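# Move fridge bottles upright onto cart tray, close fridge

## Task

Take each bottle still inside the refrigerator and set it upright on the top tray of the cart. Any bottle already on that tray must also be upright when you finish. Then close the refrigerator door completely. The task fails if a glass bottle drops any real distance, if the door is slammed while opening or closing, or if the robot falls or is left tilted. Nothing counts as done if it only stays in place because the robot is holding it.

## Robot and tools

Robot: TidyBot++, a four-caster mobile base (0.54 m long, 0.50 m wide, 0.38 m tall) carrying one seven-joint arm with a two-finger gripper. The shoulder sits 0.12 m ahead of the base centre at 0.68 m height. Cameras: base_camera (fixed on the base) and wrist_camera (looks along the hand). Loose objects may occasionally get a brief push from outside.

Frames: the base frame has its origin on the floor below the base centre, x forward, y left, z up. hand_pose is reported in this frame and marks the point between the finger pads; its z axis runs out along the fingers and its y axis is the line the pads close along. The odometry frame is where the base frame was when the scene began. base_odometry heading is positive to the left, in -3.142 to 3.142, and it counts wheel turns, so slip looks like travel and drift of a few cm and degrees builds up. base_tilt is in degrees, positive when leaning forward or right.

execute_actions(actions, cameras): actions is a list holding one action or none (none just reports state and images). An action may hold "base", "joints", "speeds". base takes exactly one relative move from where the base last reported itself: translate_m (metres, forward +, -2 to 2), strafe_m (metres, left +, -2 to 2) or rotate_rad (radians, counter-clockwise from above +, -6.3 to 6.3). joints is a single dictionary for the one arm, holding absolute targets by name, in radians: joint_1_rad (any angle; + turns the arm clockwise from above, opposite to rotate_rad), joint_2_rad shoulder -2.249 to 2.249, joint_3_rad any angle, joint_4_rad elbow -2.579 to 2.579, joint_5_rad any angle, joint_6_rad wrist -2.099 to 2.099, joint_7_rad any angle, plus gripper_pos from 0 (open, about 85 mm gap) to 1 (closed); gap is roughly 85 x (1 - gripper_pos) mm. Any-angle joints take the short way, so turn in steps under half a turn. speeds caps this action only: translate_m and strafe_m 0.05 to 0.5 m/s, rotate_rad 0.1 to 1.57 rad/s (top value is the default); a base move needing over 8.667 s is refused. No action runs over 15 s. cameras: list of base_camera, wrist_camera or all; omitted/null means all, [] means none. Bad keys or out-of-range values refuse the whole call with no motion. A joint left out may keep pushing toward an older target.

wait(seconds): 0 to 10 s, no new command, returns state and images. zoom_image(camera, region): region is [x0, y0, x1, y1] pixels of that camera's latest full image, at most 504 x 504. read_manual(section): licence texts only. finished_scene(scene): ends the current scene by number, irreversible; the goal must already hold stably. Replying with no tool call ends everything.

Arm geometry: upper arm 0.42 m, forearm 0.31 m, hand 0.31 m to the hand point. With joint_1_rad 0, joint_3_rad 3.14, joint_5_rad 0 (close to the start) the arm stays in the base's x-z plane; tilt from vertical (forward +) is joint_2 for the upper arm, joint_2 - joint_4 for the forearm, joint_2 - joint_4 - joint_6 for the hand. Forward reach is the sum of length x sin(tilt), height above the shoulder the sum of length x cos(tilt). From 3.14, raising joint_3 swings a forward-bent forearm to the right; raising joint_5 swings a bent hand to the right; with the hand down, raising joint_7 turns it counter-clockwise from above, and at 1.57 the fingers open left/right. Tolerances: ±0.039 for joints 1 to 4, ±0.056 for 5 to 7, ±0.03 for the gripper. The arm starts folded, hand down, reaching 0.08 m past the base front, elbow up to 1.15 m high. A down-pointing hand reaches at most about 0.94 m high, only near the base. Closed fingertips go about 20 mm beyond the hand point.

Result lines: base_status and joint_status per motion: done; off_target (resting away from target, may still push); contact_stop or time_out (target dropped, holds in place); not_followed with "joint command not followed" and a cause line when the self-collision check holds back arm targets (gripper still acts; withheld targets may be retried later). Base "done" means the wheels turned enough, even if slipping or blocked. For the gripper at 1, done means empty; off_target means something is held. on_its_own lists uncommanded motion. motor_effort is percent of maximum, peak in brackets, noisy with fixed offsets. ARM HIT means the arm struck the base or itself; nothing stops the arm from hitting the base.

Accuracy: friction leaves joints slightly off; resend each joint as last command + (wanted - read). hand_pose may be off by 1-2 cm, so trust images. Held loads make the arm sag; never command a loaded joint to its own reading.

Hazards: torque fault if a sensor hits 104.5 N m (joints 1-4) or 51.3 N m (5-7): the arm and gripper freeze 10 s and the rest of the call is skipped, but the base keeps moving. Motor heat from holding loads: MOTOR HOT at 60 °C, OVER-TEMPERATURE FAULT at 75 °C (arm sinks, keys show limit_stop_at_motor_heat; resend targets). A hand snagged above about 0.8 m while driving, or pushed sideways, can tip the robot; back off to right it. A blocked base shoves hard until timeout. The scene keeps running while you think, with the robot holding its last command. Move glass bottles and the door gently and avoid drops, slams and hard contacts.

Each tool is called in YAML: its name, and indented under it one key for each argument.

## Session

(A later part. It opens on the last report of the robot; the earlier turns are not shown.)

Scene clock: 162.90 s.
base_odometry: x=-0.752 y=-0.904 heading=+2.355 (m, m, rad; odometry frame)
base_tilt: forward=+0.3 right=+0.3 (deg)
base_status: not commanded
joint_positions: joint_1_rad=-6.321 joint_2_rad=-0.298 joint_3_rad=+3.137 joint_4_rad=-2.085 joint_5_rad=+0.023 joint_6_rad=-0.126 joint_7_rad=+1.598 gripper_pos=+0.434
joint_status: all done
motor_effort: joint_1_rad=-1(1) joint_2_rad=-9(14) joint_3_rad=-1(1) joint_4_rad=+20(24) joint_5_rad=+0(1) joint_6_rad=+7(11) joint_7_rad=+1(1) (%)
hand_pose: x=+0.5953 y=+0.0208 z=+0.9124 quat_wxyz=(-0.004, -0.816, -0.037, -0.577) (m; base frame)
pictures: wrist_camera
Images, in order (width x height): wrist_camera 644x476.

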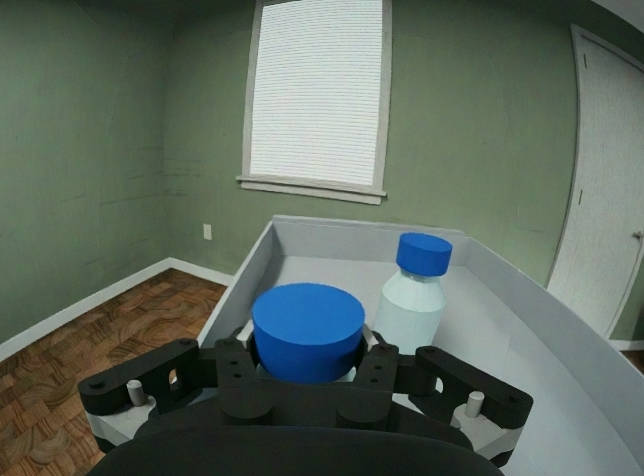

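execute_actions:
  actions:
    - {"joints":{"gripper_pos":0,"joint_4_rad":-2.07,"joint_6_rad":-0.15}}
  cameras: []

execute_actions:
  actions:
    - {"base":{"translate_m":-0.12},"speeds":{"translate_m":0.15}}
  cameras: ["wrist_camera"]

execute_actions:
  actions:
    - {"base":{"strafe_m":-0.45},"joints":{"joint_1_rad":0,"joint_2_rad":-0.55,"joint_4_rad":-1.8,"joint_6_rad":-0.6}}
  cameras: ["wrist_camera"]

execute_actions:
  actions:
    - {"base":{"rotate_rad":-3.415}}

Scene clock: 174.13 s.
base_odometry: x=-0.752 y=-0.904 heading=+2.355 (m, m, rad; odometry frame)
base_tilt: forward=+0.3 right=+0.3 (deg)
base_status: not commanded
joint_positions: joint_1_rad=-6.322 joint_2_rad=-0.297 joint_3_rad=+3.137 joint_4_rad=-2.082 joint_5_rad=+0.023 joint_6_rad=-0.126 joint_7_rad=+1.598 gripper_pos=+0.000
joint_status: all done
motor_effort: joint_1_rad=+0(1) joint_2_rad=-11(14) joint_3_rad=+0(1) joint_4_rad=+21(25) joint_5_rad=-1(1) joint_6_rad=+9(12) joint_7_rad=+1(1) (%)
hand_pose: x=+0.5959 y=+0.0214 z=+0.9137 quat_wxyz=(-0.004, -0.816, -0.038, -0.577) (m; base frame)
pictures: none
No camera images: the call's "cameras" was empty. Leave "cameras" out to get every camera's image.

Scene clock: 175.60 s.
base_odometry: x=-0.667 y=-0.989 heading=+2.355 (m, m, rad; odometry frame)
base_tilt: forward=+0.3 right=+0.3 (deg)
base_status: done
joint_positions: joint_1_rad=-6.322 joint_2_rad=-0.298 joint_3_rad=+3.137 joint_4_rad=-2.081 joint_5_rad=+0.023 joint_6_rad=-0.126 joint_7_rad=+1.598 gripper_pos=+0.000
joint_status: not commanded
motor_effort: joint_1_rad=-1(0) joint_2_rad=-11(14) joint_3_rad=+0(1) joint_4_rad=+21(22) joint_5_rad=-1(1) joint_6_rad=+9(9) joint_7_rad=+1(1) (%)
hand_pose: x=+0.5959 y=+0.0215 z=+0.9142 quat_wxyz=(-0.004, -0.815, -0.038, -0.578) (m; base frame)
pictures: wrist_camera
Images, in order (width x height): wrist_camera 644x476.

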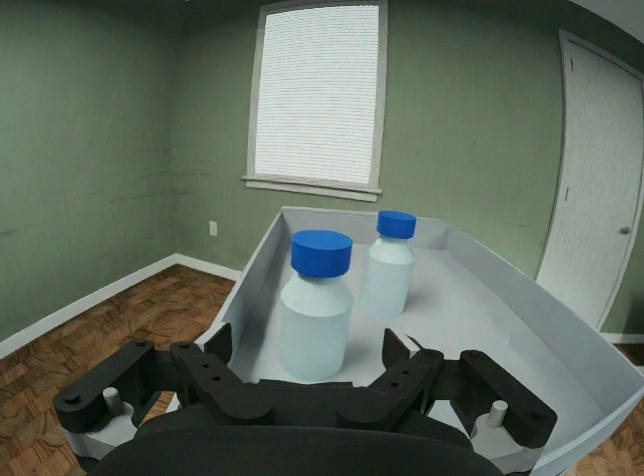

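Scene clock: 177.87 s.
base_odometry: x=-0.348 y=-0.671 heading=+2.354 (m, m, rad; odometry frame)
base_tilt: forward=+0.3 right=+0.3 (deg)
base_status: done
joint_positions: joint_1_rad=-6.294 joint_2_rad=-0.550 joint_3_rad=+3.141 joint_4_rad=-1.806 joint_5_rad=+0.023 joint_6_rad=-0.555 joint_7_rad=+1.598 gripper_pos=+0.000
joint_status: all done
motor_effort: joint_1_rad=+0(1) joint_2_rad=-3(14) joint_3_rad=+0(2) joint_4_rad=+21(23) joint_5_rad=+0(1) joint_6_rad=+9(10) joint_7_rad=+1(1) (%)
hand_pose: x=+0.5005 y=+0.0018 z=+1.0635 quat_wxyz=(-0.016, -0.787, -0.019, -0.617) (m; base frame)
pictures: wrist_camera
Images, in order (width x height): wrist_camera 644x476.

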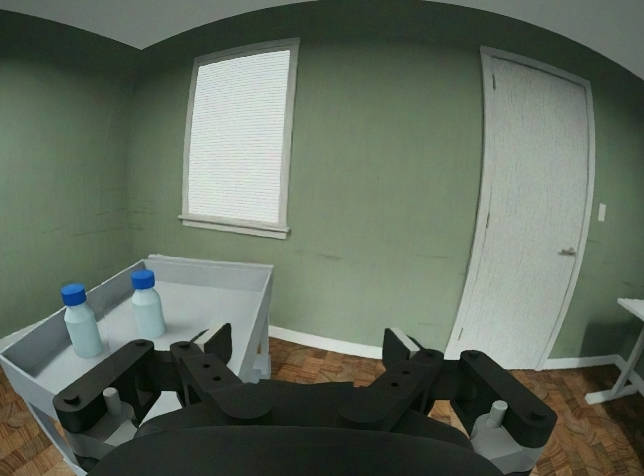

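Scene clock: 181.37 s.
base_odometry: x=-0.348 y=-0.671 heading=-1.060 (m, m, rad; odometry frame)
base_tilt: forward=+0.3 right=+0.3 (deg)
base_status: done
joint_positions: joint_1_rad=-6.291 joint_2_rad=-0.550 joint_3_rad=+3.141 joint_4_rad=-1.806 joint_5_rad=+0.023 joint_6_rad=-0.555 joint_7_rad=+1.598 gripper_pos=+0.000
joint_status: not commanded
motor_effort: joint_1_rad=+0(0) joint_2_rad=-2(4) joint_3_rad=+0(2) joint_4_rad=+21(22) joint_5_rad=-1(1) joint_6_rad=+9(9) joint_7_rad=+1(1) (%)
hand_pose: x=+0.5004 y=+0.0009 z=+1.0635 quat_wxyz=(-0.017, -0.787, -0.018, -0.617) (m; base frame)
pictures: base_camera, wrist_camera
Images, in order (width x height): base_camera 644x364, wrist_camera 644x476.

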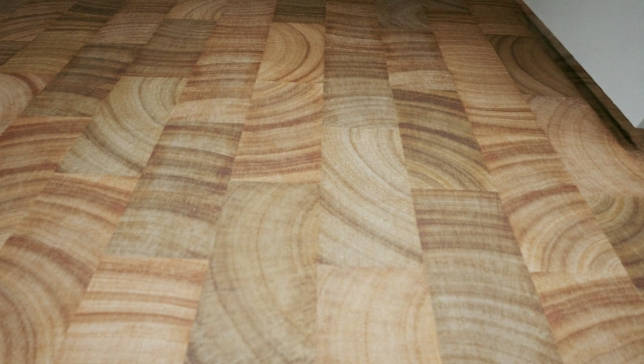

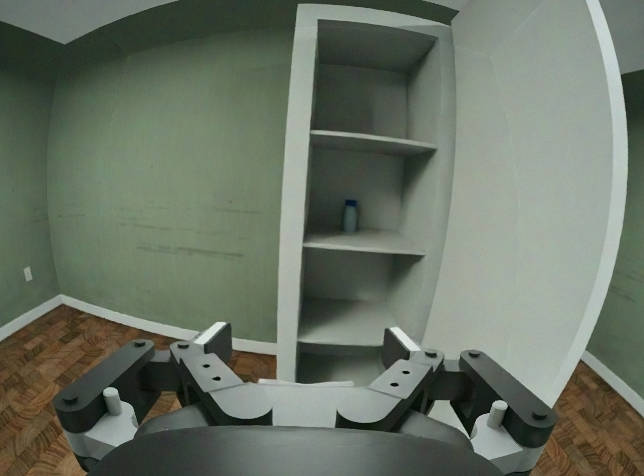

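execute_actions:
  actions:
    - {"base":{"strafe_m":-0.12},"joints":{"joint_2_rad":0.0,"joint_4_rad":-1.44,"joint_6_rad":-0.42}}
  cameras: []

execute_actions:
  actions:
    - {"base":{"translate_m":0.72}}

Scene clock: 188.13 s.
base_odometry: x=-0.453 y=-0.730 heading=-1.061 (m, m, rad; odometry frame)
base_tilt: forward=+0.2 right=+0.3 (deg)
base_status: done
joint_positions: joint_1_rad=-6.290 joint_2_rad=-0.004 joint_3_rad=+3.143 joint_4_rad=-1.457 joint_5_rad=+0.023 joint_6_rad=-0.466 joint_7_rad=+1.598 gripper_pos=+0.000
joint_status: all done
motor_effort: joint_1_rad=+0(1) joint_2_rad=-23(25) joint_3_rad=+0(3) joint_4_rad=+21(22) joint_5_rad=-1(1) joint_6_rad=+9(9) joint_7_rad=+1(1) (%)
hand_pose: x=+0.7220 y=+0.0014 z=+1.0338 quat_wxyz=(-0.016, -0.818, -0.019, -0.574) (m; base frame)
pictures: none
No camera images: the call's "cameras" was empty. Leave "cameras" out to get every camera's image.

Scene clock: 190.97 s.
base_odometry: x=-0.102 y=-1.359 heading=-1.062 (m, m, rad; odometry frame)
base_tilt: forward=+0.2 right=+0.3 (deg)
base_status: done
joint_positions: joint_1_rad=-6.290 joint_2_rad=-0.002 joint_3_rad=+3.143 joint_4_rad=-1.452 joint_5_rad=+0.023 joint_6_rad=-0.462 joint_7_rad=+1.598 gripper_pos=+0.000
joint_status: not commanded
motor_effort: joint_1_rad=+0(2) joint_2_rad=-22(26) joint_3_rad=+0(2) joint_4_rad=+21(22) joint_5_rad=-1(2) joint_6_rad=+8(9) joint_7_rad=+1(0) (%)
hand_pose: x=+0.7235 y=+0.0014 z=+1.0362 quat_wxyz=(-0.017, -0.817, -0.019, -0.577) (m; base frame)
pictures: base_camera, wrist_camera
Images, in order (width x height): base_camera 644x364, wrist_camera 644x476.

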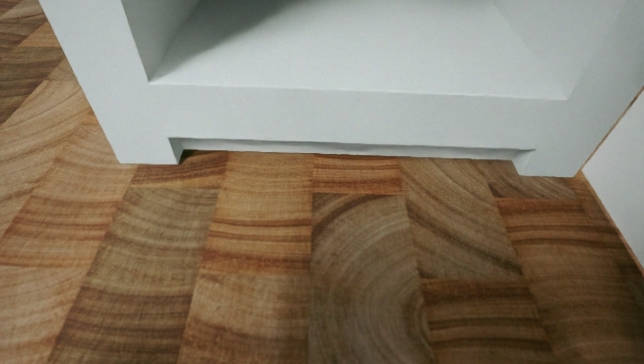

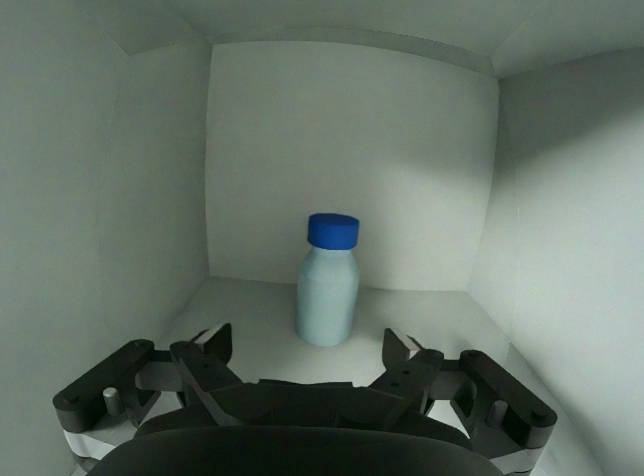

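execute_actions:
  actions:
    - {"base":{"strafe_m":-0.027}}
  cameras: []

execute_actions:
  actions:
    - {"base":{"translate_m":0.14},"speeds":{"translate_m":0.12}}
  cameras: ["wrist_camera"]

Scene clock: 196.40 s.
base_odometry: x=-0.126 y=-1.372 heading=-1.061 (m, m, rad; odometry frame)
base_tilt: forward=+0.3 right=+0.3 (deg)
base_status: done
joint_positions: joint_1_rad=-6.284 joint_2_rad=-0.002 joint_3_rad=+3.144 joint_4_rad=-1.452 joint_5_rad=+0.023 joint_6_rad=-0.462 joint_7_rad=+1.598 gripper_pos=+0.000
joint_status: not commanded
motor_effort: joint_1_rad=+0(2) joint_2_rad=-23(25) joint_3_rad=+0(3) joint_4_rad=+22(22) joint_5_rad=-1(0) joint_6_rad=+9(9) joint_7_rad=+1(0) (%)
hand_pose: x=+0.7235 y=-0.0029 z=+1.0363 quat_wxyz=(-0.019, -0.817, -0.016, -0.577) (m; base frame)
pictures: none
No camera images: the call's "cameras" was empty. Leave "cameras" out to get every camera's image.

Scene clock: 198.20 s.
base_odometry: x=-0.057 y=-1.494 heading=-1.062 (m, m, rad; odometry frame)
base_tilt: forward=+0.3 right=+0.4 (deg)
base_status: done
joint_positions: joint_1_rad=-6.284 joint_2_rad=-0.001 joint_3_rad=+3.144 joint_4_rad=-1.452 joint_5_rad=+0.023 joint_6_rad=-0.461 joint_7_rad=+1.598 gripper_pos=+0.000
joint_status: not commanded
motor_effort: joint_1_rad=+0(1) joint_2_rad=-23(27) joint_3_rad=+0(1) joint_4_rad=+21(23) joint_5_rad=-1(1) joint_6_rad=+9(9) joint_7_rad=+1(0) (%)
hand_pose: x=+0.7240 y=-0.0029 z=+1.0363 quat_wxyz=(-0.019, -0.817, -0.016, -0.577) (m; base frame)
pictures: wrist_camera
Images, in order (width x height): wrist_camera 644x476.

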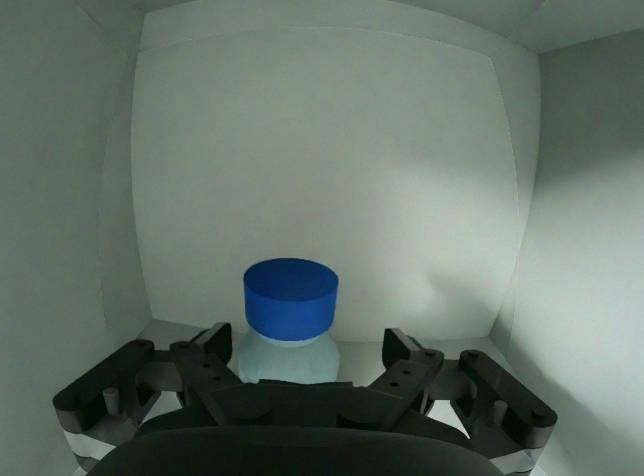

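execute_actions:
  actions:
    - {"base":{"strafe_m":0.011},"joints":{"joint_2_rad":-0.025}}
  cameras: []

execute_actions:
  actions:
    - {"base":{"translate_m":0.03},"speeds":{"translate_m":0.08}}
  cameras: ["wrist_camera"]

execute_actions:
  actions:
    - {"joints":{"gripper_pos":1}}
  cameras: ["wrist_camera"]

Scene clock: 204.43 s.
base_odometry: x=-0.048 y=-1.489 heading=-1.062 (m, m, rad; odometry frame)
base_tilt: forward=+0.3 right=+0.3 (deg)
base_status: done
joint_positions: joint_1_rad=-6.284 joint_2_rad=-0.010 joint_3_rad=+3.141 joint_4_rad=-1.451 joint_5_rad=+0.023 joint_6_rad=-0.461 joint_7_rad=+1.598 gripper_pos=+0.000
joint_status: all done
motor_effort: joint_1_rad=+0(3) joint_2_rad=-22(24) joint_3_rad=+0(3) joint_4_rad=+22(22) joint_5_rad=+0(0) joint_6_rad=+9(9) joint_7_rad=+0(0) (%)
hand_pose: x=+0.7208 y=-0.0008 z=+1.0421 quat_wxyz=(-0.018, -0.814, -0.017, -0.581) (m; base frame)
pictures: none
No camera images: the call's "cameras" was empty. Leave "cameras" out to get every camera's image.

Scene clock: 205.37 s.
base_odometry: x=-0.033 y=-1.515 heading=-1.062 (m, m, rad; odometry frame)
base_tilt: forward=+0.3 right=+0.3 (deg)
base_status: done
joint_positions: joint_1_rad=-6.284 joint_2_rad=-0.016 joint_3_rad=+3.141 joint_4_rad=-1.451 joint_5_rad=+0.023 joint_6_rad=-0.461 joint_7_rad=+1.598 gripper_pos=+0.000
joint_status: not commanded
motor_effort: joint_1_rad=+0(2) joint_2_rad=-23(26) joint_3_rad=+0(2) joint_4_rad=+22(22) joint_5_rad=+0(0) joint_6_rad=+10(9) joint_7_rad=+1(0) (%)
hand_pose: x=+0.7188 y=-0.0008 z=+1.0456 quat_wxyz=(-0.018, -0.812, -0.017, -0.583) (m; base frame)
pictures: wrist_camera
Images, in order (width x height): wrist_camera 644x476.

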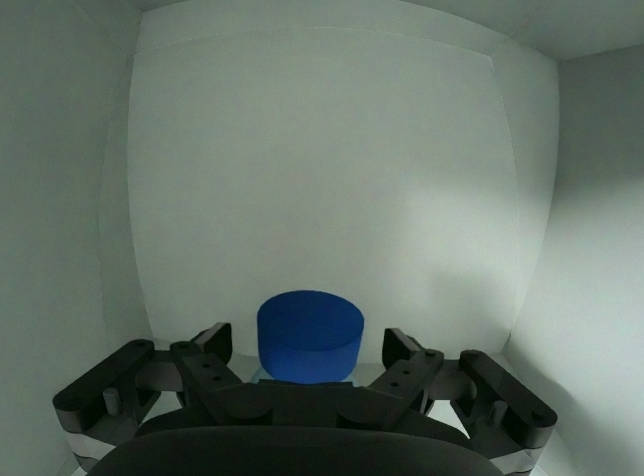

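Scene clock: 206.47 s.
base_odometry: x=-0.033 y=-1.515 heading=-1.062 (m, m, rad; odometry frame)
base_tilt: forward=+0.2 right=+0.3 (deg)
base_status: not commanded
joint_positions: joint_1_rad=-6.284 joint_2_rad=-0.016 joint_3_rad=+3.141 joint_4_rad=-1.450 joint_5_rad=+0.023 joint_6_rad=-0.461 joint_7_rad=+1.597 gripper_pos=+0.434
joint_status: gripper_pos off_target (ended at +0.434, target +1.000)
motor_effort: joint_1_rad=+0(0) joint_2_rad=-22(23) joint_3_rad=+0(0) joint_4_rad=+22(22) joint_5_rad=+0(1) joint_6_rad=+10(10) joint_7_rad=+1(1) (%)
hand_pose: x=+0.7188 y=-0.0008 z=+1.0460 quat_wxyz=(-0.017, -0.812, -0.017, -0.583) (m; base frame)
pictures: wrist_camera
Images, in order (width x height): wrist_camera 644x476.

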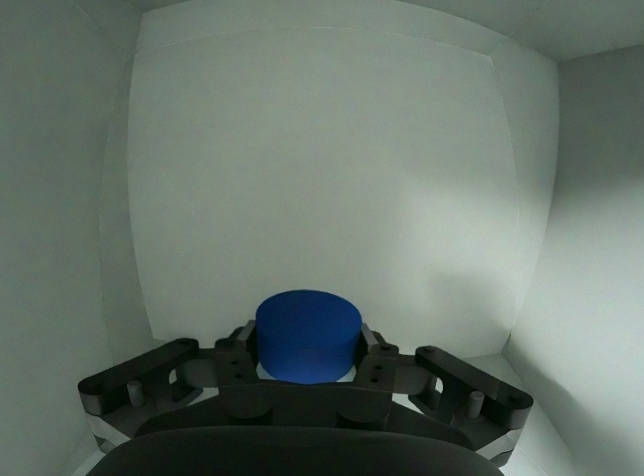

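execute_actions:
  actions:
    - {"joints":{"joint_2_rad":-0.09,"joint_4_rad":-1.41,"joint_6_rad":-0.42}}
  cameras: []

execute_actions:
  actions:
    - {"base":{"translate_m":-0.9},"speeds":{"translate_m":0.35}}
  cameras: []

execute_actions:
  actions:
    - {"base":{"strafe_m":0.15},"joints":{"joint_2_rad":-0.6,"joint_4_rad":-1.8,"joint_6_rad":-0.5}}
  cameras: []

execute_actions:
  actions:
    - {"base":{"rotate_rad":3.416},"speeds":{"rotate_rad":1.0}}
  cameras: []

execute_actions:
  actions:
    - {"base":{"strafe_m":0.29},"joints":{"joint_2_rad":-0.37,"joint_4_rad":-1.64,"joint_6_rad":-0.47}}

Scene clock: 215.77 s.
base_odometry: x=-0.033 y=-1.515 heading=-1.062 (m, m, rad; odometry frame)
base_tilt: forward=+0.3 right=+0.3 (deg)
base_status: not commanded
joint_positions: joint_1_rad=-6.284 joint_2_rad=-0.047 joint_3_rad=+3.141 joint_4_rad=-1.447 joint_5_rad=+0.023 joint_6_rad=-0.461 joint_7_rad=+1.597 gripper_pos=+0.434
joint_status: joint_2_rad off_target (ended at -0.047, target -0.090); the others done
motor_effort: joint_1_rad=+0(0) joint_2_rad=-25(28) joint_3_rad=+0(0) joint_4_rad=+26(27) joint_5_rad=+0(0) joint_6_rad=+13(12) joint_7_rad=+1(1) (%)
hand_pose: x=+0.7072 y=-0.0008 z=+1.0667 quat_wxyz=(-0.018, -0.802, -0.016, -0.597) (m; base frame)
pictures: none
No camera images: the call's "cameras" was empty. Leave "cameras" out to get every camera's image.

Scene clock: 219.47 s.
base_odometry: x=-0.472 y=-0.729 heading=-1.062 (m, m, rad; odometry frame)
base_tilt: forward=+0.3 right=+0.4 (deg)
base_status: done
joint_positions: joint_1_rad=-6.284 joint_2_rad=-0.059 joint_3_rad=+3.141 joint_4_rad=-1.446 joint_5_rad=+0.023 joint_6_rad=-0.461 joint_7_rad=+1.597 gripper_pos=+0.434
joint_status: not commanded
motor_effort: joint_1_rad=+0(3) joint_2_rad=-25(30) joint_3_rad=+0(3) joint_4_rad=+26(27) joint_5_rad=-1(2) joint_6_rad=+13(13) joint_7_rad=+1(0) (%)
hand_pose: x=+0.7025 y=-0.0009 z=+1.0747 quat_wxyz=(-0.018, -0.797, -0.016, -0.603) (m; base frame)
pictures: none
No camera images: the call's "cameras" was empty. Leave "cameras" out to get every camera's image.

Scene clock: 221.20 s.
base_odometry: x=-0.341 y=-0.656 heading=-1.061 (m, m, rad; odometry frame)
base_tilt: forward=+0.3 right=+0.2 (deg)
base_status: done
joint_positions: joint_1_rad=-6.284 joint_2_rad=-0.577 joint_3_rad=+3.136 joint_4_rad=-1.810 joint_5_rad=+0.023 joint_6_rad=-0.484 joint_7_rad=+1.597 gripper_pos=+0.434
joint_status: all done
motor_effort: joint_1_rad=+0(3) joint_2_rad=-4(27) joint_3_rad=+1(4) joint_4_rad=+26(26) joint_5_rad=-1(2) joint_6_rad=+14(14) joint_7_rad=+1(0) (%)
hand_pose: x=+0.4938 y=+0.0015 z=+1.0937 quat_wxyz=(-0.019, -0.756, -0.017, -0.654) (m; base frame)
pictures: none
No camera images: the call's "cameras" was empty. Leave "cameras" out to get every camera's image.

Scene clock: 225.57 s.
base_odometry: x=-0.341 y=-0.656 heading=+2.354 (m, m, rad; odometry frame)
base_tilt: forward=+0.3 right=+0.3 (deg)
base_status: done
joint_positions: joint_1_rad=-6.284 joint_2_rad=-0.577 joint_3_rad=+3.137 joint_4_rad=-1.810 joint_5_rad=+0.023 joint_6_rad=-0.484 joint_7_rad=+1.597 gripper_pos=+0.434
joint_status: not commanded
motor_effort: joint_1_rad=+0(0) joint_2_rad=-4(6) joint_3_rad=+1(2) joint_4_rad=+26(26) joint_5_rad=-1(0) joint_6_rad=+14(14) joint_7_rad=+0(0) (%)
hand_pose: x=+0.4939 y=+0.0007 z=+1.0935 quat_wxyz=(-0.019, -0.756, -0.017, -0.654) (m; base frame)
pictures: none
No camera images: the call's "cameras" was empty. Leave "cameras" out to get every camera's image.

Scene clock: 227.47 s.
base_odometry: x=-0.546 y=-0.861 heading=+2.355 (m, m, rad; odometry frame)
base_tilt: forward=+0.3 right=+0.3 (deg)
base_status: done
joint_positions: joint_1_rad=-6.284 joint_2_rad=-0.354 joint_3_rad=+3.134 joint_4_rad=-1.678 joint_5_rad=+0.023 joint_6_rad=-0.484 joint_7_rad=+1.597 gripper_pos=+0.434
joint_status: all done
motor_effort: joint_1_rad=+0(2) joint_2_rad=-13(15) joint_3_rad=+0(3) joint_4_rad=+26(27) joint_5_rad=+0(1) joint_6_rad=+14(13) joint_7_rad=+1(1) (%)
hand_pose: x=+0.5804 y=+0.0027 z=+1.0802 quat_wxyz=(-0.017, -0.785, -0.019, -0.618) (m; base frame)
pictures: base_camera, wrist_camera
Images, in order (width x height): base_camera 644x364, wrist_camera 644x476.

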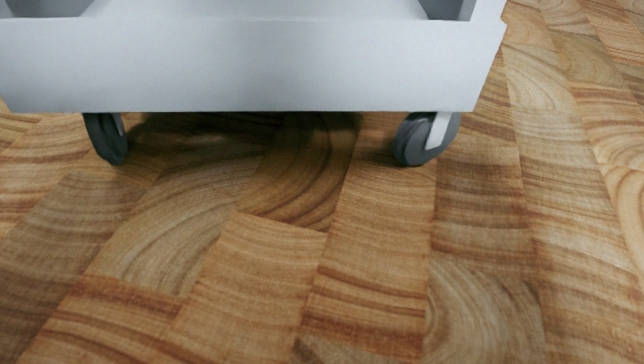

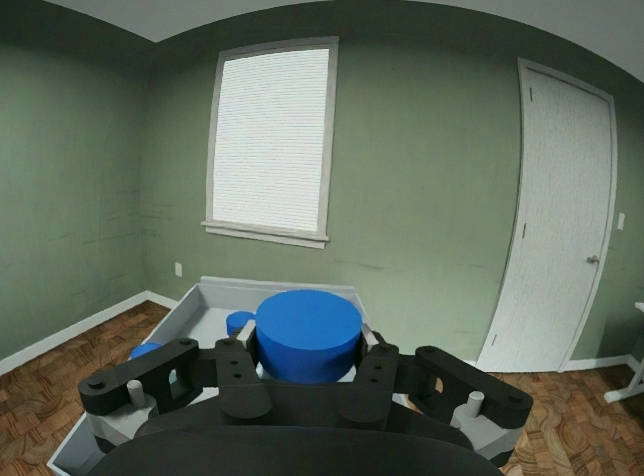

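execute_actions:
  actions:
    - {"base":{"translate_m":0.10},"speeds":{"translate_m":0.2}}
  cameras: []

execute_actions:
  actions:
    - {"joints":{"joint_2_rad":-0.30,"joint_4_rad":-1.97,"joint_6_rad":-0.17}}

Scene clock: 233.10 s.
base_odometry: x=-0.617 y=-0.790 heading=+2.355 (m, m, rad; odometry frame)
base_tilt: forward=+0.3 right=+0.3 (deg)
base_status: done
joint_positions: joint_1_rad=-6.284 joint_2_rad=-0.349 joint_3_rad=+3.134 joint_4_rad=-1.677 joint_5_rad=+0.023 joint_6_rad=-0.484 joint_7_rad=+1.597 gripper_pos=+0.434
joint_status: not commanded
motor_effort: joint_1_rad=+0(1) joint_2_rad=-14(16) joint_3_rad=+0(1) joint_4_rad=+26(27) joint_5_rad=-1(0) joint_6_rad=+13(14) joint_7_rad=+1(0) (%)
hand_pose: x=+0.5827 y=+0.0027 z=+1.0784 quat_wxyz=(-0.017, -0.787, -0.019, -0.617) (m; base frame)
pictures: none
No camera images: the call's "cameras" was empty. Leave "cameras" out to get every camera's image.

Scene clock: 234.63 s.
base_odometry: x=-0.617 y=-0.790 heading=+2.355 (m, m, rad; odometry frame)
base_tilt: forward=+0.4 right=+0.3 (deg)
base_status: not commanded
joint_positions: joint_1_rad=-6.284 joint_2_rad=-0.292 joint_3_rad=+3.134 joint_4_rad=-1.987 joint_5_rad=+0.023 joint_6_rad=-0.241 joint_7_rad=+1.597 gripper_pos=+0.434
joint_status: joint_6_rad off_target (ended at -0.241, target -0.170); the others done
motor_effort: joint_1_rad=+0(0) joint_2_rad=-16(17) joint_3_rad=+0(0) joint_4_rad=+26(28) joint_5_rad=-1(1) joint_6_rad=+12(13) joint_7_rad=+1(1) (%)
hand_pose: x=+0.6005 y=+0.0041 z=+0.9345 quat_wxyz=(-0.015, -0.823, -0.022, -0.567) (m; base frame)
pictures: base_camera, wrist_camera
Images, in order (width x height): base_camera 644x364, wrist_camera 644x476.

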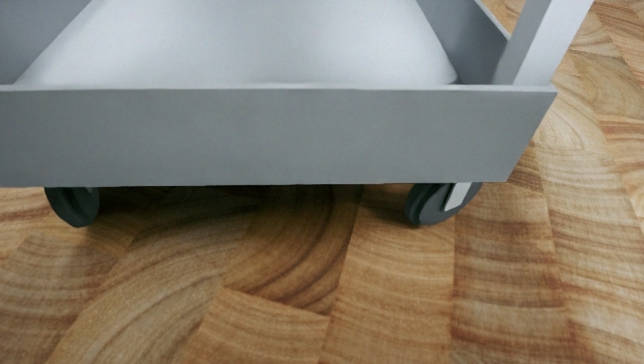

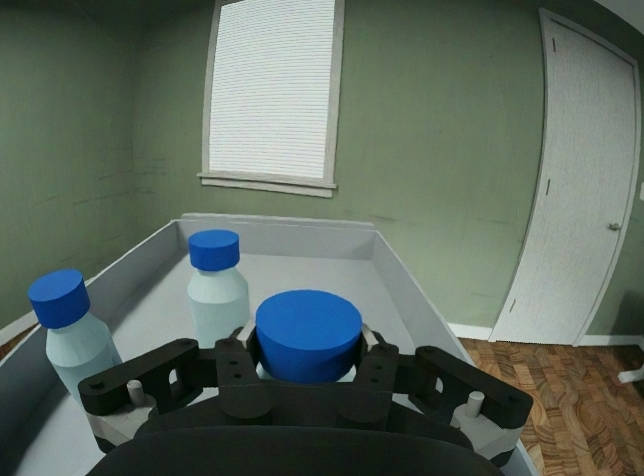

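execute_actions:
  actions:
    - {"joints":{"joint_4_rad":-2.08,"joint_6_rad":-0.09}}
  cameras: ["wrist_camera"]

Scene clock: 237.90 s.
base_odometry: x=-0.617 y=-0.790 heading=+2.355 (m, m, rad; odometry frame)
base_tilt: forward=+0.3 right=+0.4 (deg)
base_status: not commanded
joint_positions: joint_1_rad=-6.284 joint_2_rad=-0.295 joint_3_rad=+3.134 joint_4_rad=-2.066 joint_5_rad=+0.023 joint_6_rad=-0.137 joint_7_rad=+1.597 gripper_pos=+0.434
joint_status: all done
motor_effort: joint_1_rad=+0(1) joint_2_rad=-10(16) joint_3_rad=+0(1) joint_4_rad=+21(26) joint_5_rad=-1(0) joint_6_rad=+9(12) joint_7_rad=+1(0) (%)
hand_pose: x=+0.5984 y=+0.0048 z=+0.9193 quat_wxyz=(-0.014, -0.815, -0.023, -0.579) (m; base frame)
pictures: wrist_camera
Images, in order (width x height): wrist_camera 644x476.

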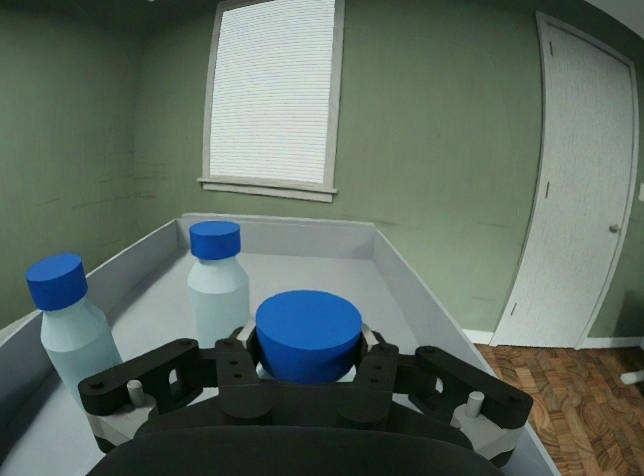

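execute_actions:
  actions:
    - {"joints":{"gripper_pos":0}}
  cameras: []

execute_actions:
  actions:
    - {"base":{"translate_m":-0.2},"speeds":{"translate_m":0.2}}
  cameras: ["wrist_camera"]

execute_actions:
  actions:
    - {"joints":{"joint_2_rad":-0.4,"joint_4_rad":-2.5,"joint_6_rad":-0.9,"gripper_pos":1}}
  cameras: []

execute_actions:
  actions:
    - {"base":{"rotate_rad":2.87}}

execute_actions:
  actions:
    - {"base":{"strafe_m":-0.54}}

Scene clock: 251.83 s.
base_odometry: x=-0.617 y=-0.790 heading=+2.355 (m, m, rad; odometry frame)
base_tilt: forward=+0.3 right=+0.3 (deg)
base_status: not commanded
joint_positions: joint_1_rad=-6.284 joint_2_rad=-0.295 joint_3_rad=+3.134 joint_4_rad=-2.068 joint_5_rad=+0.023 joint_6_rad=-0.137 joint_7_rad=+1.597 gripper_pos=+0.000
joint_status: all done
motor_effort: joint_1_rad=+0(1) joint_2_rad=-12(13) joint_3_rad=+0(0) joint_4_rad=+22(24) joint_5_rad=-1(0) joint_6_rad=+9(11) joint_7_rad=+1(0) (%)
hand_pose: x=+0.5981 y=+0.0048 z=+0.9181 quat_wxyz=(-0.014, -0.816, -0.023, -0.578) (m; base frame)
pictures: none
No camera images: the call's "cameras" was empty. Leave "cameras" out to get every camera's image.

Scene clock: 253.60 s.
base_odometry: x=-0.476 y=-0.932 heading=+2.355 (m, m, rad; odometry frame)
base_tilt: forward=+0.3 right=+0.4 (deg)
base_status: done
joint_positions: joint_1_rad=-6.284 joint_2_rad=-0.296 joint_3_rad=+3.135 joint_4_rad=-2.069 joint_5_rad=+0.023 joint_6_rad=-0.134 joint_7_rad=+1.597 gripper_pos=+0.000
joint_status: not commanded
motor_effort: joint_1_rad=+0(1) joint_2_rad=-11(16) joint_3_rad=+0(1) joint_4_rad=+21(23) joint_5_rad=-1(1) joint_6_rad=+9(9) joint_7_rad=+0(1) (%)
hand_pose: x=+0.5981 y=+0.0046 z=+0.9187 quat_wxyz=(-0.014, -0.815, -0.023, -0.579) (m; base frame)
pictures: wrist_camera
Images, in order (width x height): wrist_camera 644x476.

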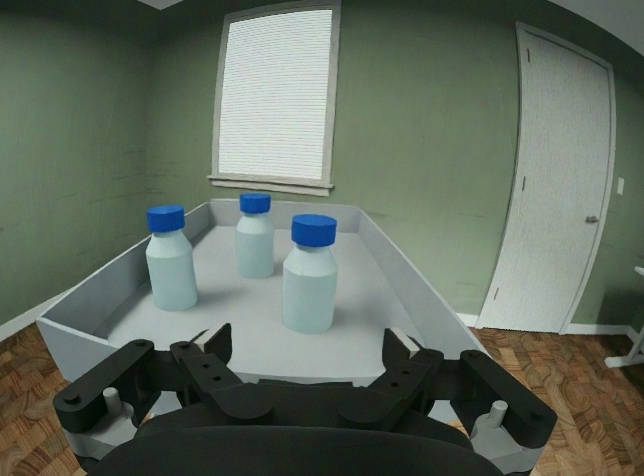

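Scene clock: 255.20 s.
base_odometry: x=-0.476 y=-0.932 heading=+2.355 (m, m, rad; odometry frame)
base_tilt: forward=+0.3 right=+0.3 (deg)
base_status: not commanded
joint_positions: joint_1_rad=-6.284 joint_2_rad=-0.380 joint_3_rad=+3.135 joint_4_rad=-2.489 joint_5_rad=+0.023 joint_6_rad=-0.862 joint_7_rad=+1.597 gripper_pos=+0.999
joint_status: all done
motor_effort: joint_1_rad=+0(0) joint_2_rad=-3(13) joint_3_rad=+0(0) joint_4_rad=+15(20) joint_5_rad=+0(1) joint_6_rad=+2(8) joint_7_rad=+0(0) (%)
hand_pose: x=+0.2856 y=-0.0031 z=+0.6046 quat_wxyz=(-0.011, -0.996, -0.024, -0.085) (m; base frame)
pictures: none
No camera images: the call's "cameras" was empty. Leave "cameras" out to get every camera's image.

Scene clock: 258.33 s.
base_odometry: x=-0.476 y=-0.932 heading=-1.059 (m, m, rad; odometry frame)
base_tilt: forward=+0.3 right=+0.3 (deg)
base_status: done
joint_positions: joint_1_rad=-6.284 joint_2_rad=-0.381 joint_3_rad=+3.135 joint_4_rad=-2.489 joint_5_rad=+0.023 joint_6_rad=-0.862 joint_7_rad=+1.597 gripper_pos=+0.999
joint_status: not commanded
motor_effort: joint_1_rad=+0(0) joint_2_rad=-3(3) joint_3_rad=+0(0) joint_4_rad=+15(15) joint_5_rad=-1(1) joint_6_rad=+2(2) joint_7_rad=+1(1) (%)
hand_pose: x=+0.2856 y=-0.0031 z=+0.6046 quat_wxyz=(-0.011, -0.996, -0.024, -0.085) (m; base frame)
pictures: base_camera, wrist_camera
Images, in order (width x height): base_camera 644x364, wrist_camera 644x476.

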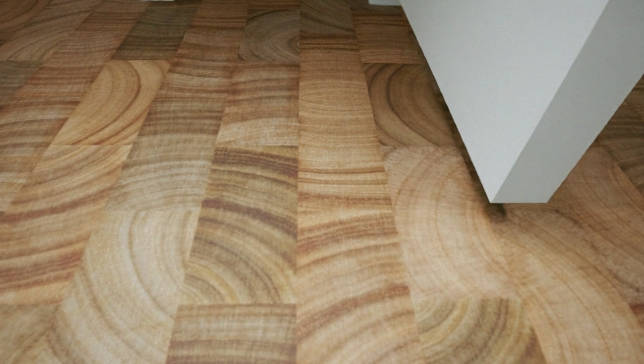

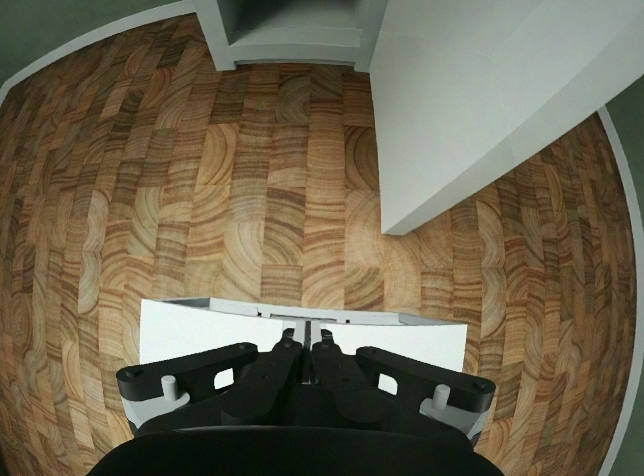

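Scene clock: 260.80 s.
base_odometry: x=-0.946 y=-1.197 heading=-1.058 (m, m, rad; odometry frame)
base_tilt: forward=+0.3 right=+0.4 (deg)
base_status: done
joint_positions: joint_1_rad=-6.284 joint_2_rad=-0.381 joint_3_rad=+3.135 joint_4_rad=-2.489 joint_5_rad=+0.023 joint_6_rad=-0.862 joint_7_rad=+1.597 gripper_pos=+0.999
joint_status: not commanded
motor_effort: joint_1_rad=-1(0) joint_2_rad=-2(3) joint_3_rad=+0(1) joint_4_rad=+15(15) joint_5_rad=+0(0) joint_6_rad=+2(2) joint_7_rad=+0(1) (%)
hand_pose: x=+0.2856 y=-0.0031 z=+0.6046 quat_wxyz=(-0.011, -0.996, -0.024, -0.085) (m; base frame)
pictures: base_camera, wrist_camera
Images, in order (width x height): base_camera 644x364, wrist_camera 644x476.

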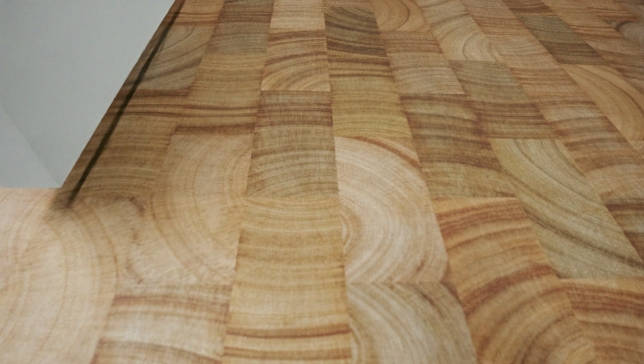

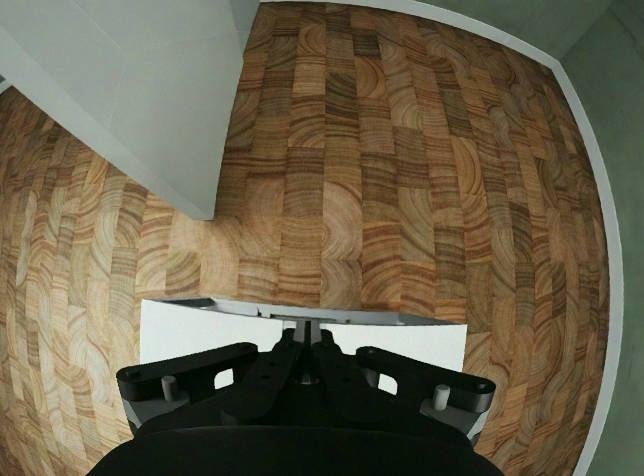

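execute_actions:
  actions:
    - {"joints":{"joint_2_rad":0.2,"joint_4_rad":-2.2,"joint_6_rad":0.5}}
  cameras: []

execute_actions:
  actions:
    - {"base":{"strafe_m":0.45},"speeds":{"strafe_m":0.08}}

Scene clock: 267.60 s.
base_odometry: x=-0.946 y=-1.197 heading=-1.058 (m, m, rad; odometry frame)
base_tilt: forward=+0.3 right=+0.4 (deg)
base_status: not commanded
joint_positions: joint_1_rad=-6.284 joint_2_rad=+0.186 joint_3_rad=+3.135 joint_4_rad=-2.212 joint_5_rad=+0.023 joint_6_rad=+0.461 joint_7_rad=+1.597 gripper_pos=+0.999
joint_status: all done
motor_effort: joint_1_rad=+0(0) joint_2_rad=-25(26) joint_3_rad=+0(0) joint_4_rad=+16(17) joint_5_rad=-1(0) joint_6_rad=+9(9) joint_7_rad=+1(1) (%)
hand_pose: x=+0.7002 y=+0.0090 z=+0.7528 quat_wxyz=(-0.006, -0.824, -0.025, -0.567) (m; base frame)
pictures: none
No camera images: the call's "cameras" was empty. Leave "cameras" out to get every camera's image.

Scene clock: 273.77 s.
base_odometry: x=-0.554 y=-0.976 heading=-1.057 (m, m, rad; odometry frame)
base_tilt: forward=+0.3 right=+0.4 (deg)
base_status: done
joint_positions: joint_1_rad=-6.280 joint_2_rad=+0.186 joint_3_rad=+3.145 joint_4_rad=-2.212 joint_5_rad=+0.021 joint_6_rad=+0.461 joint_7_rad=+1.597 gripper_pos=+0.999
joint_status: not commanded
motor_effort: joint_1_rad=+0(5) joint_2_rad=-25(26) joint_3_rad=+0(5) joint_4_rad=+16(18) joint_5_rad=-1(1) joint_6_rad=+8(9) joint_7_rad=+1(0) (%)
hand_pose: x=+0.7004 y=+0.0002 z=+0.7528 quat_wxyz=(-0.011, -0.824, -0.018, -0.567) (m; base frame)
pictures: base_camera, wrist_camera
Images, in order (width x height): base_camera 644x364, wrist_camera 644x476.

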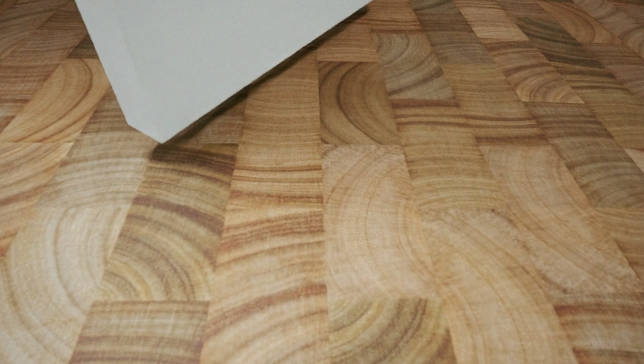

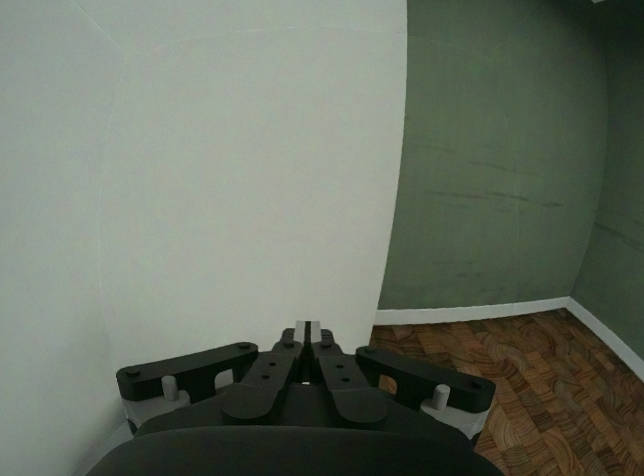

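execute_actions:
  actions:
    - {"base":{"strafe_m":0.18},"speeds":{"strafe_m":0.06}}

execute_actions:
  actions:
    - {"base":{"translate_m":0.3},"speeds":{"translate_m":0.05}}

Scene clock: 281.37 s.
base_odometry: x=-0.397 y=-0.888 heading=-1.056 (m, m, rad; odometry frame)
base_tilt: forward=+0.3 right=+0.3 (deg)
base_status: done
joint_positions: joint_1_rad=-6.281 joint_2_rad=+0.186 joint_3_rad=+3.145 joint_4_rad=-2.212 joint_5_rad=+0.021 joint_6_rad=+0.461 joint_7_rad=+1.597 gripper_pos=+0.999
joint_status: not commanded
motor_effort: joint_1_rad=+0(2) joint_2_rad=-25(24) joint_3_rad=+0(2) joint_4_rad=+16(16) joint_5_rad=-1(1) joint_6_rad=+9(9) joint_7_rad=+1(1) (%)
hand_pose: x=+0.7003 y=+0.0012 z=+0.7528 quat_wxyz=(-0.011, -0.824, -0.019, -0.567) (m; base frame)
pictures: base_camera, wrist_camera
Images, in order (width x height): base_camera 644x364, wrist_camera 644x476.

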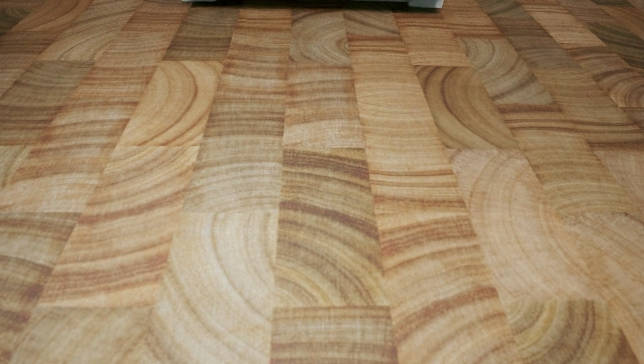

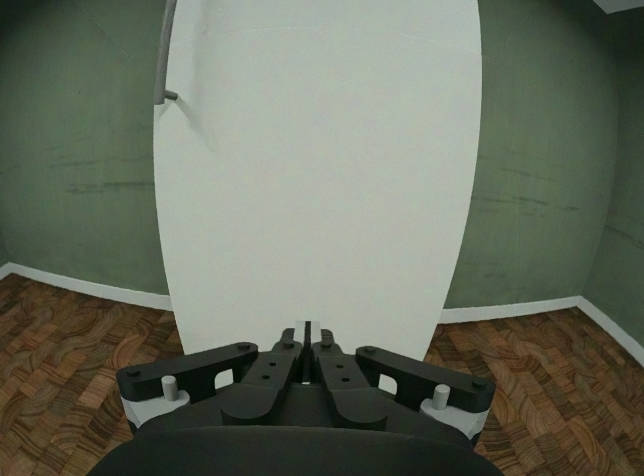

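Scene clock: 287.87 s.
base_odometry: x=-0.249 y=-1.149 heading=-1.055 (m, m, rad; odometry frame)
base_tilt: forward=+0.3 right=+0.3 (deg)
base_status: done
joint_positions: joint_1_rad=-6.281 joint_2_rad=+0.187 joint_3_rad=+3.145 joint_4_rad=-2.211 joint_5_rad=+0.021 joint_6_rad=+0.461 joint_7_rad=+1.597 gripper_pos=+0.999
joint_status: not commanded
motor_effort: joint_1_rad=+0(1) joint_2_rad=-25(28) joint_3_rad=-1(1) joint_4_rad=+16(18) joint_5_rad=+0(1) joint_6_rad=+8(10) joint_7_rad=+1(1) (%)
hand_pose: x=+0.7007 y=+0.0012 z=+0.7526 quat_wxyz=(-0.011, -0.824, -0.019, -0.567) (m; base frame)
pictures: base_camera, wrist_camera
Images, in order (width x height): base_camera 644x364, wrist_camera 644x476.

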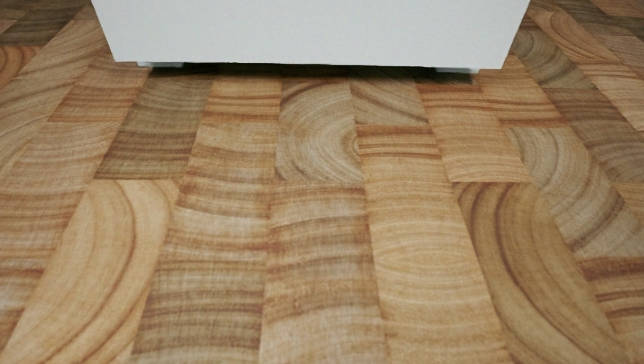

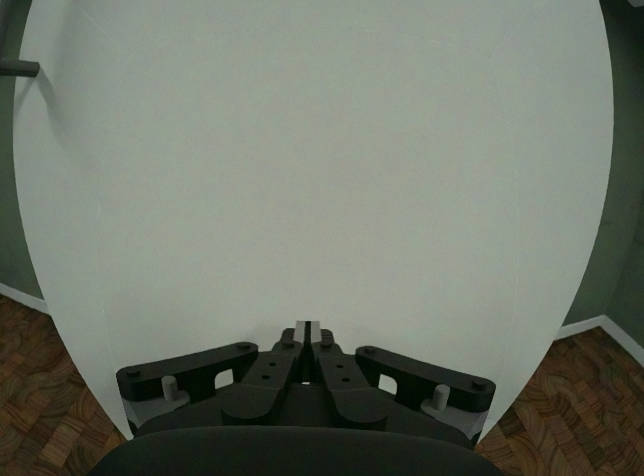

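execute_actions:
  actions:
    - {"base":{"translate_m":0.065},"speeds":{"translate_m":0.05}}

execute_actions:
  actions:
    - {"base":{"translate_m":-0.1}}

Scene clock: 292.33 s.
base_odometry: x=-0.217 y=-1.204 heading=-1.055 (m, m, rad; odometry frame)
base_tilt: forward=+0.2 right=+0.4 (deg)
base_status: done
joint_positions: joint_1_rad=-6.281 joint_2_rad=+0.128 joint_3_rad=+3.144 joint_4_rad=-2.280 joint_5_rad=+0.021 joint_6_rad=+0.461 joint_7_rad=+1.597 gripper_pos=+0.999
joint_status: not commanded
motor_effort: joint_1_rad=+0(1) joint_2_rad=-9(26) joint_3_rad=+1(1) joint_4_rad=+32(34) joint_5_rad=-2(0) joint_6_rad=+14(14) joint_7_rad=+1(1) (%)
hand_pose: x=+0.6726 y=+0.0015 z=+0.7510 quat_wxyz=(-0.010, -0.827, -0.019, -0.562) (m; base frame)
pictures: base_camera, wrist_camera
Images, in order (width x height): base_camera 644x364, wrist_camera 644x476.

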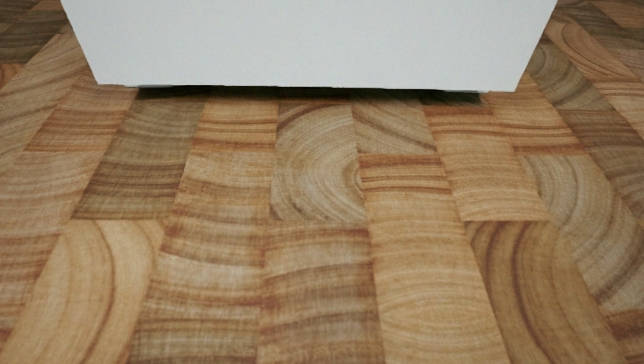

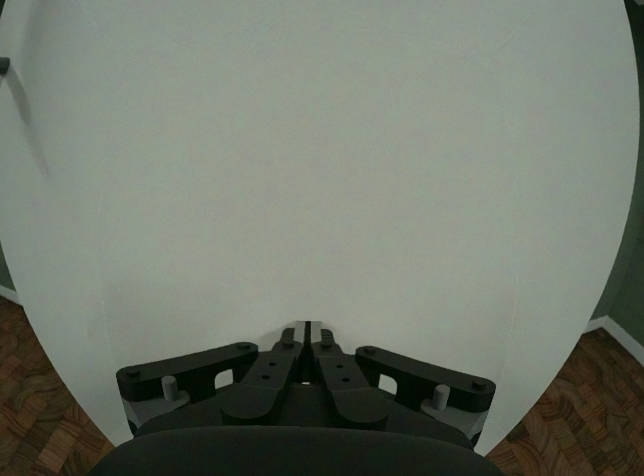

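Scene clock: 293.57 s.
base_odometry: x=-0.266 y=-1.117 heading=-1.055 (m, m, rad; odometry frame)
base_tilt: forward=+0.3 right=+0.2 (deg)
base_status: done
joint_positions: joint_1_rad=-6.281 joint_2_rad=+0.198 joint_3_rad=+3.144 joint_4_rad=-2.199 joint_5_rad=+0.021 joint_6_rad=+0.461 joint_7_rad=+1.597 gripper_pos=+0.999
joint_status: not commanded
motor_effort: joint_1_rad=-1(2) joint_2_rad=-25(28) joint_3_rad=+0(2) joint_4_rad=+16(31) joint_5_rad=-1(1) joint_6_rad=+9(13) joint_7_rad=+1(0) (%)
hand_pose: x=+0.7058 y=+0.0012 z=+0.7521 quat_wxyz=(-0.011, -0.823, -0.019, -0.567) (m; base frame)
pictures: base_camera, wrist_camera
Images, in order (width x height): base_camera 644x364, wrist_camera 644x476.

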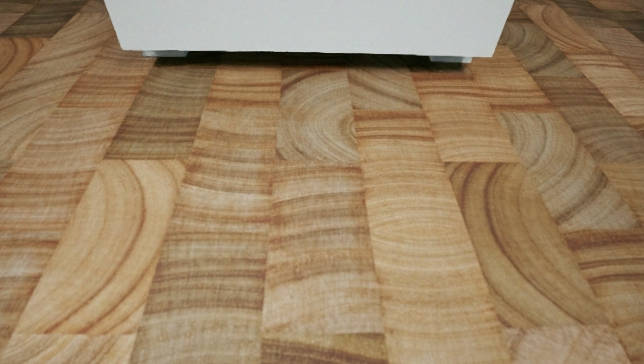

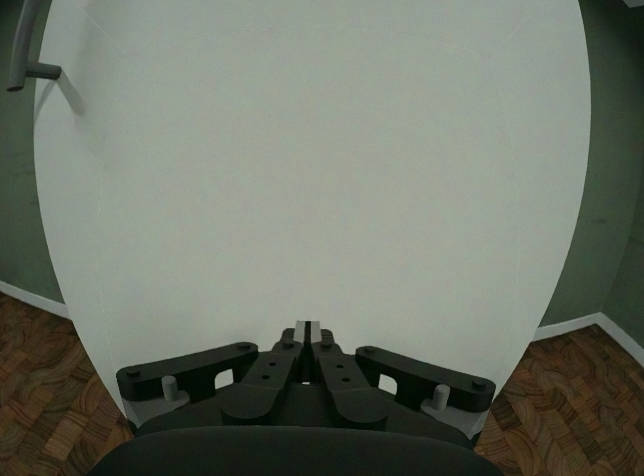

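Shut. Quick check of the bottles, since something may have pushed them.

execute_actions:
  actions:
    - {"joints":{"joint_1_rad":2.2,"joint_2_rad":-0.5,"joint_4_rad":-2.0,"joint_6_rad":-0.3}}
  cameras: ["wrist_camera"]

Scene clock: 300.57 s.
base_odometry: x=-0.267 y=-1.117 heading=-1.055 (m, m, rad; odometry frame)
base_tilt: forward=+0.3 right=+0.3 (deg)
base_status: not commanded
joint_positions: joint_1_rad=-4.093 joint_2_rad=-0.481 joint_3_rad=+3.144 joint_4_rad=-2.016 joint_5_rad=+0.021 joint_6_rad=-0.254 joint_7_rad=+1.597 gripper_pos=+0.999
joint_status: all done
motor_effort: joint_1_rad=+0(1) joint_2_rad=-6(26) joint_3_rad=+0(1) joint_4_rad=+22(22) joint_5_rad=+0(0) joint_6_rad=+9(11) joint_7_rad=+1(0) (%)
hand_pose: x=-0.1283 y=-0.3439 z=+0.9986 quat_wxyz=(-0.564, -0.370, +0.686, -0.272) (m; base frame)
pictures: wrist_camera
Images, in order (width x height): wrist_camera 644x476.

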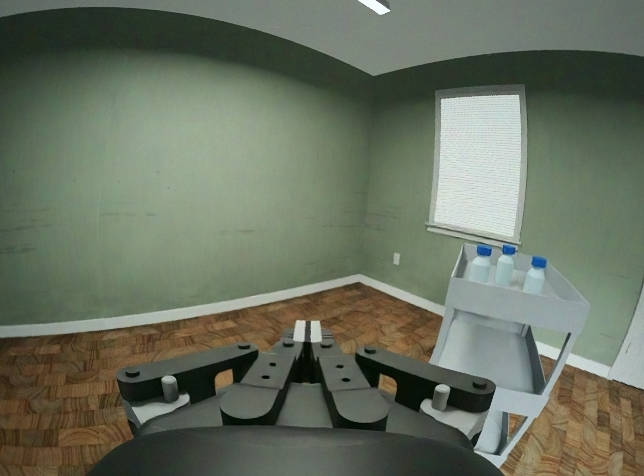

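finished_scene:
  scene: 1

The scene is finished: the task was done.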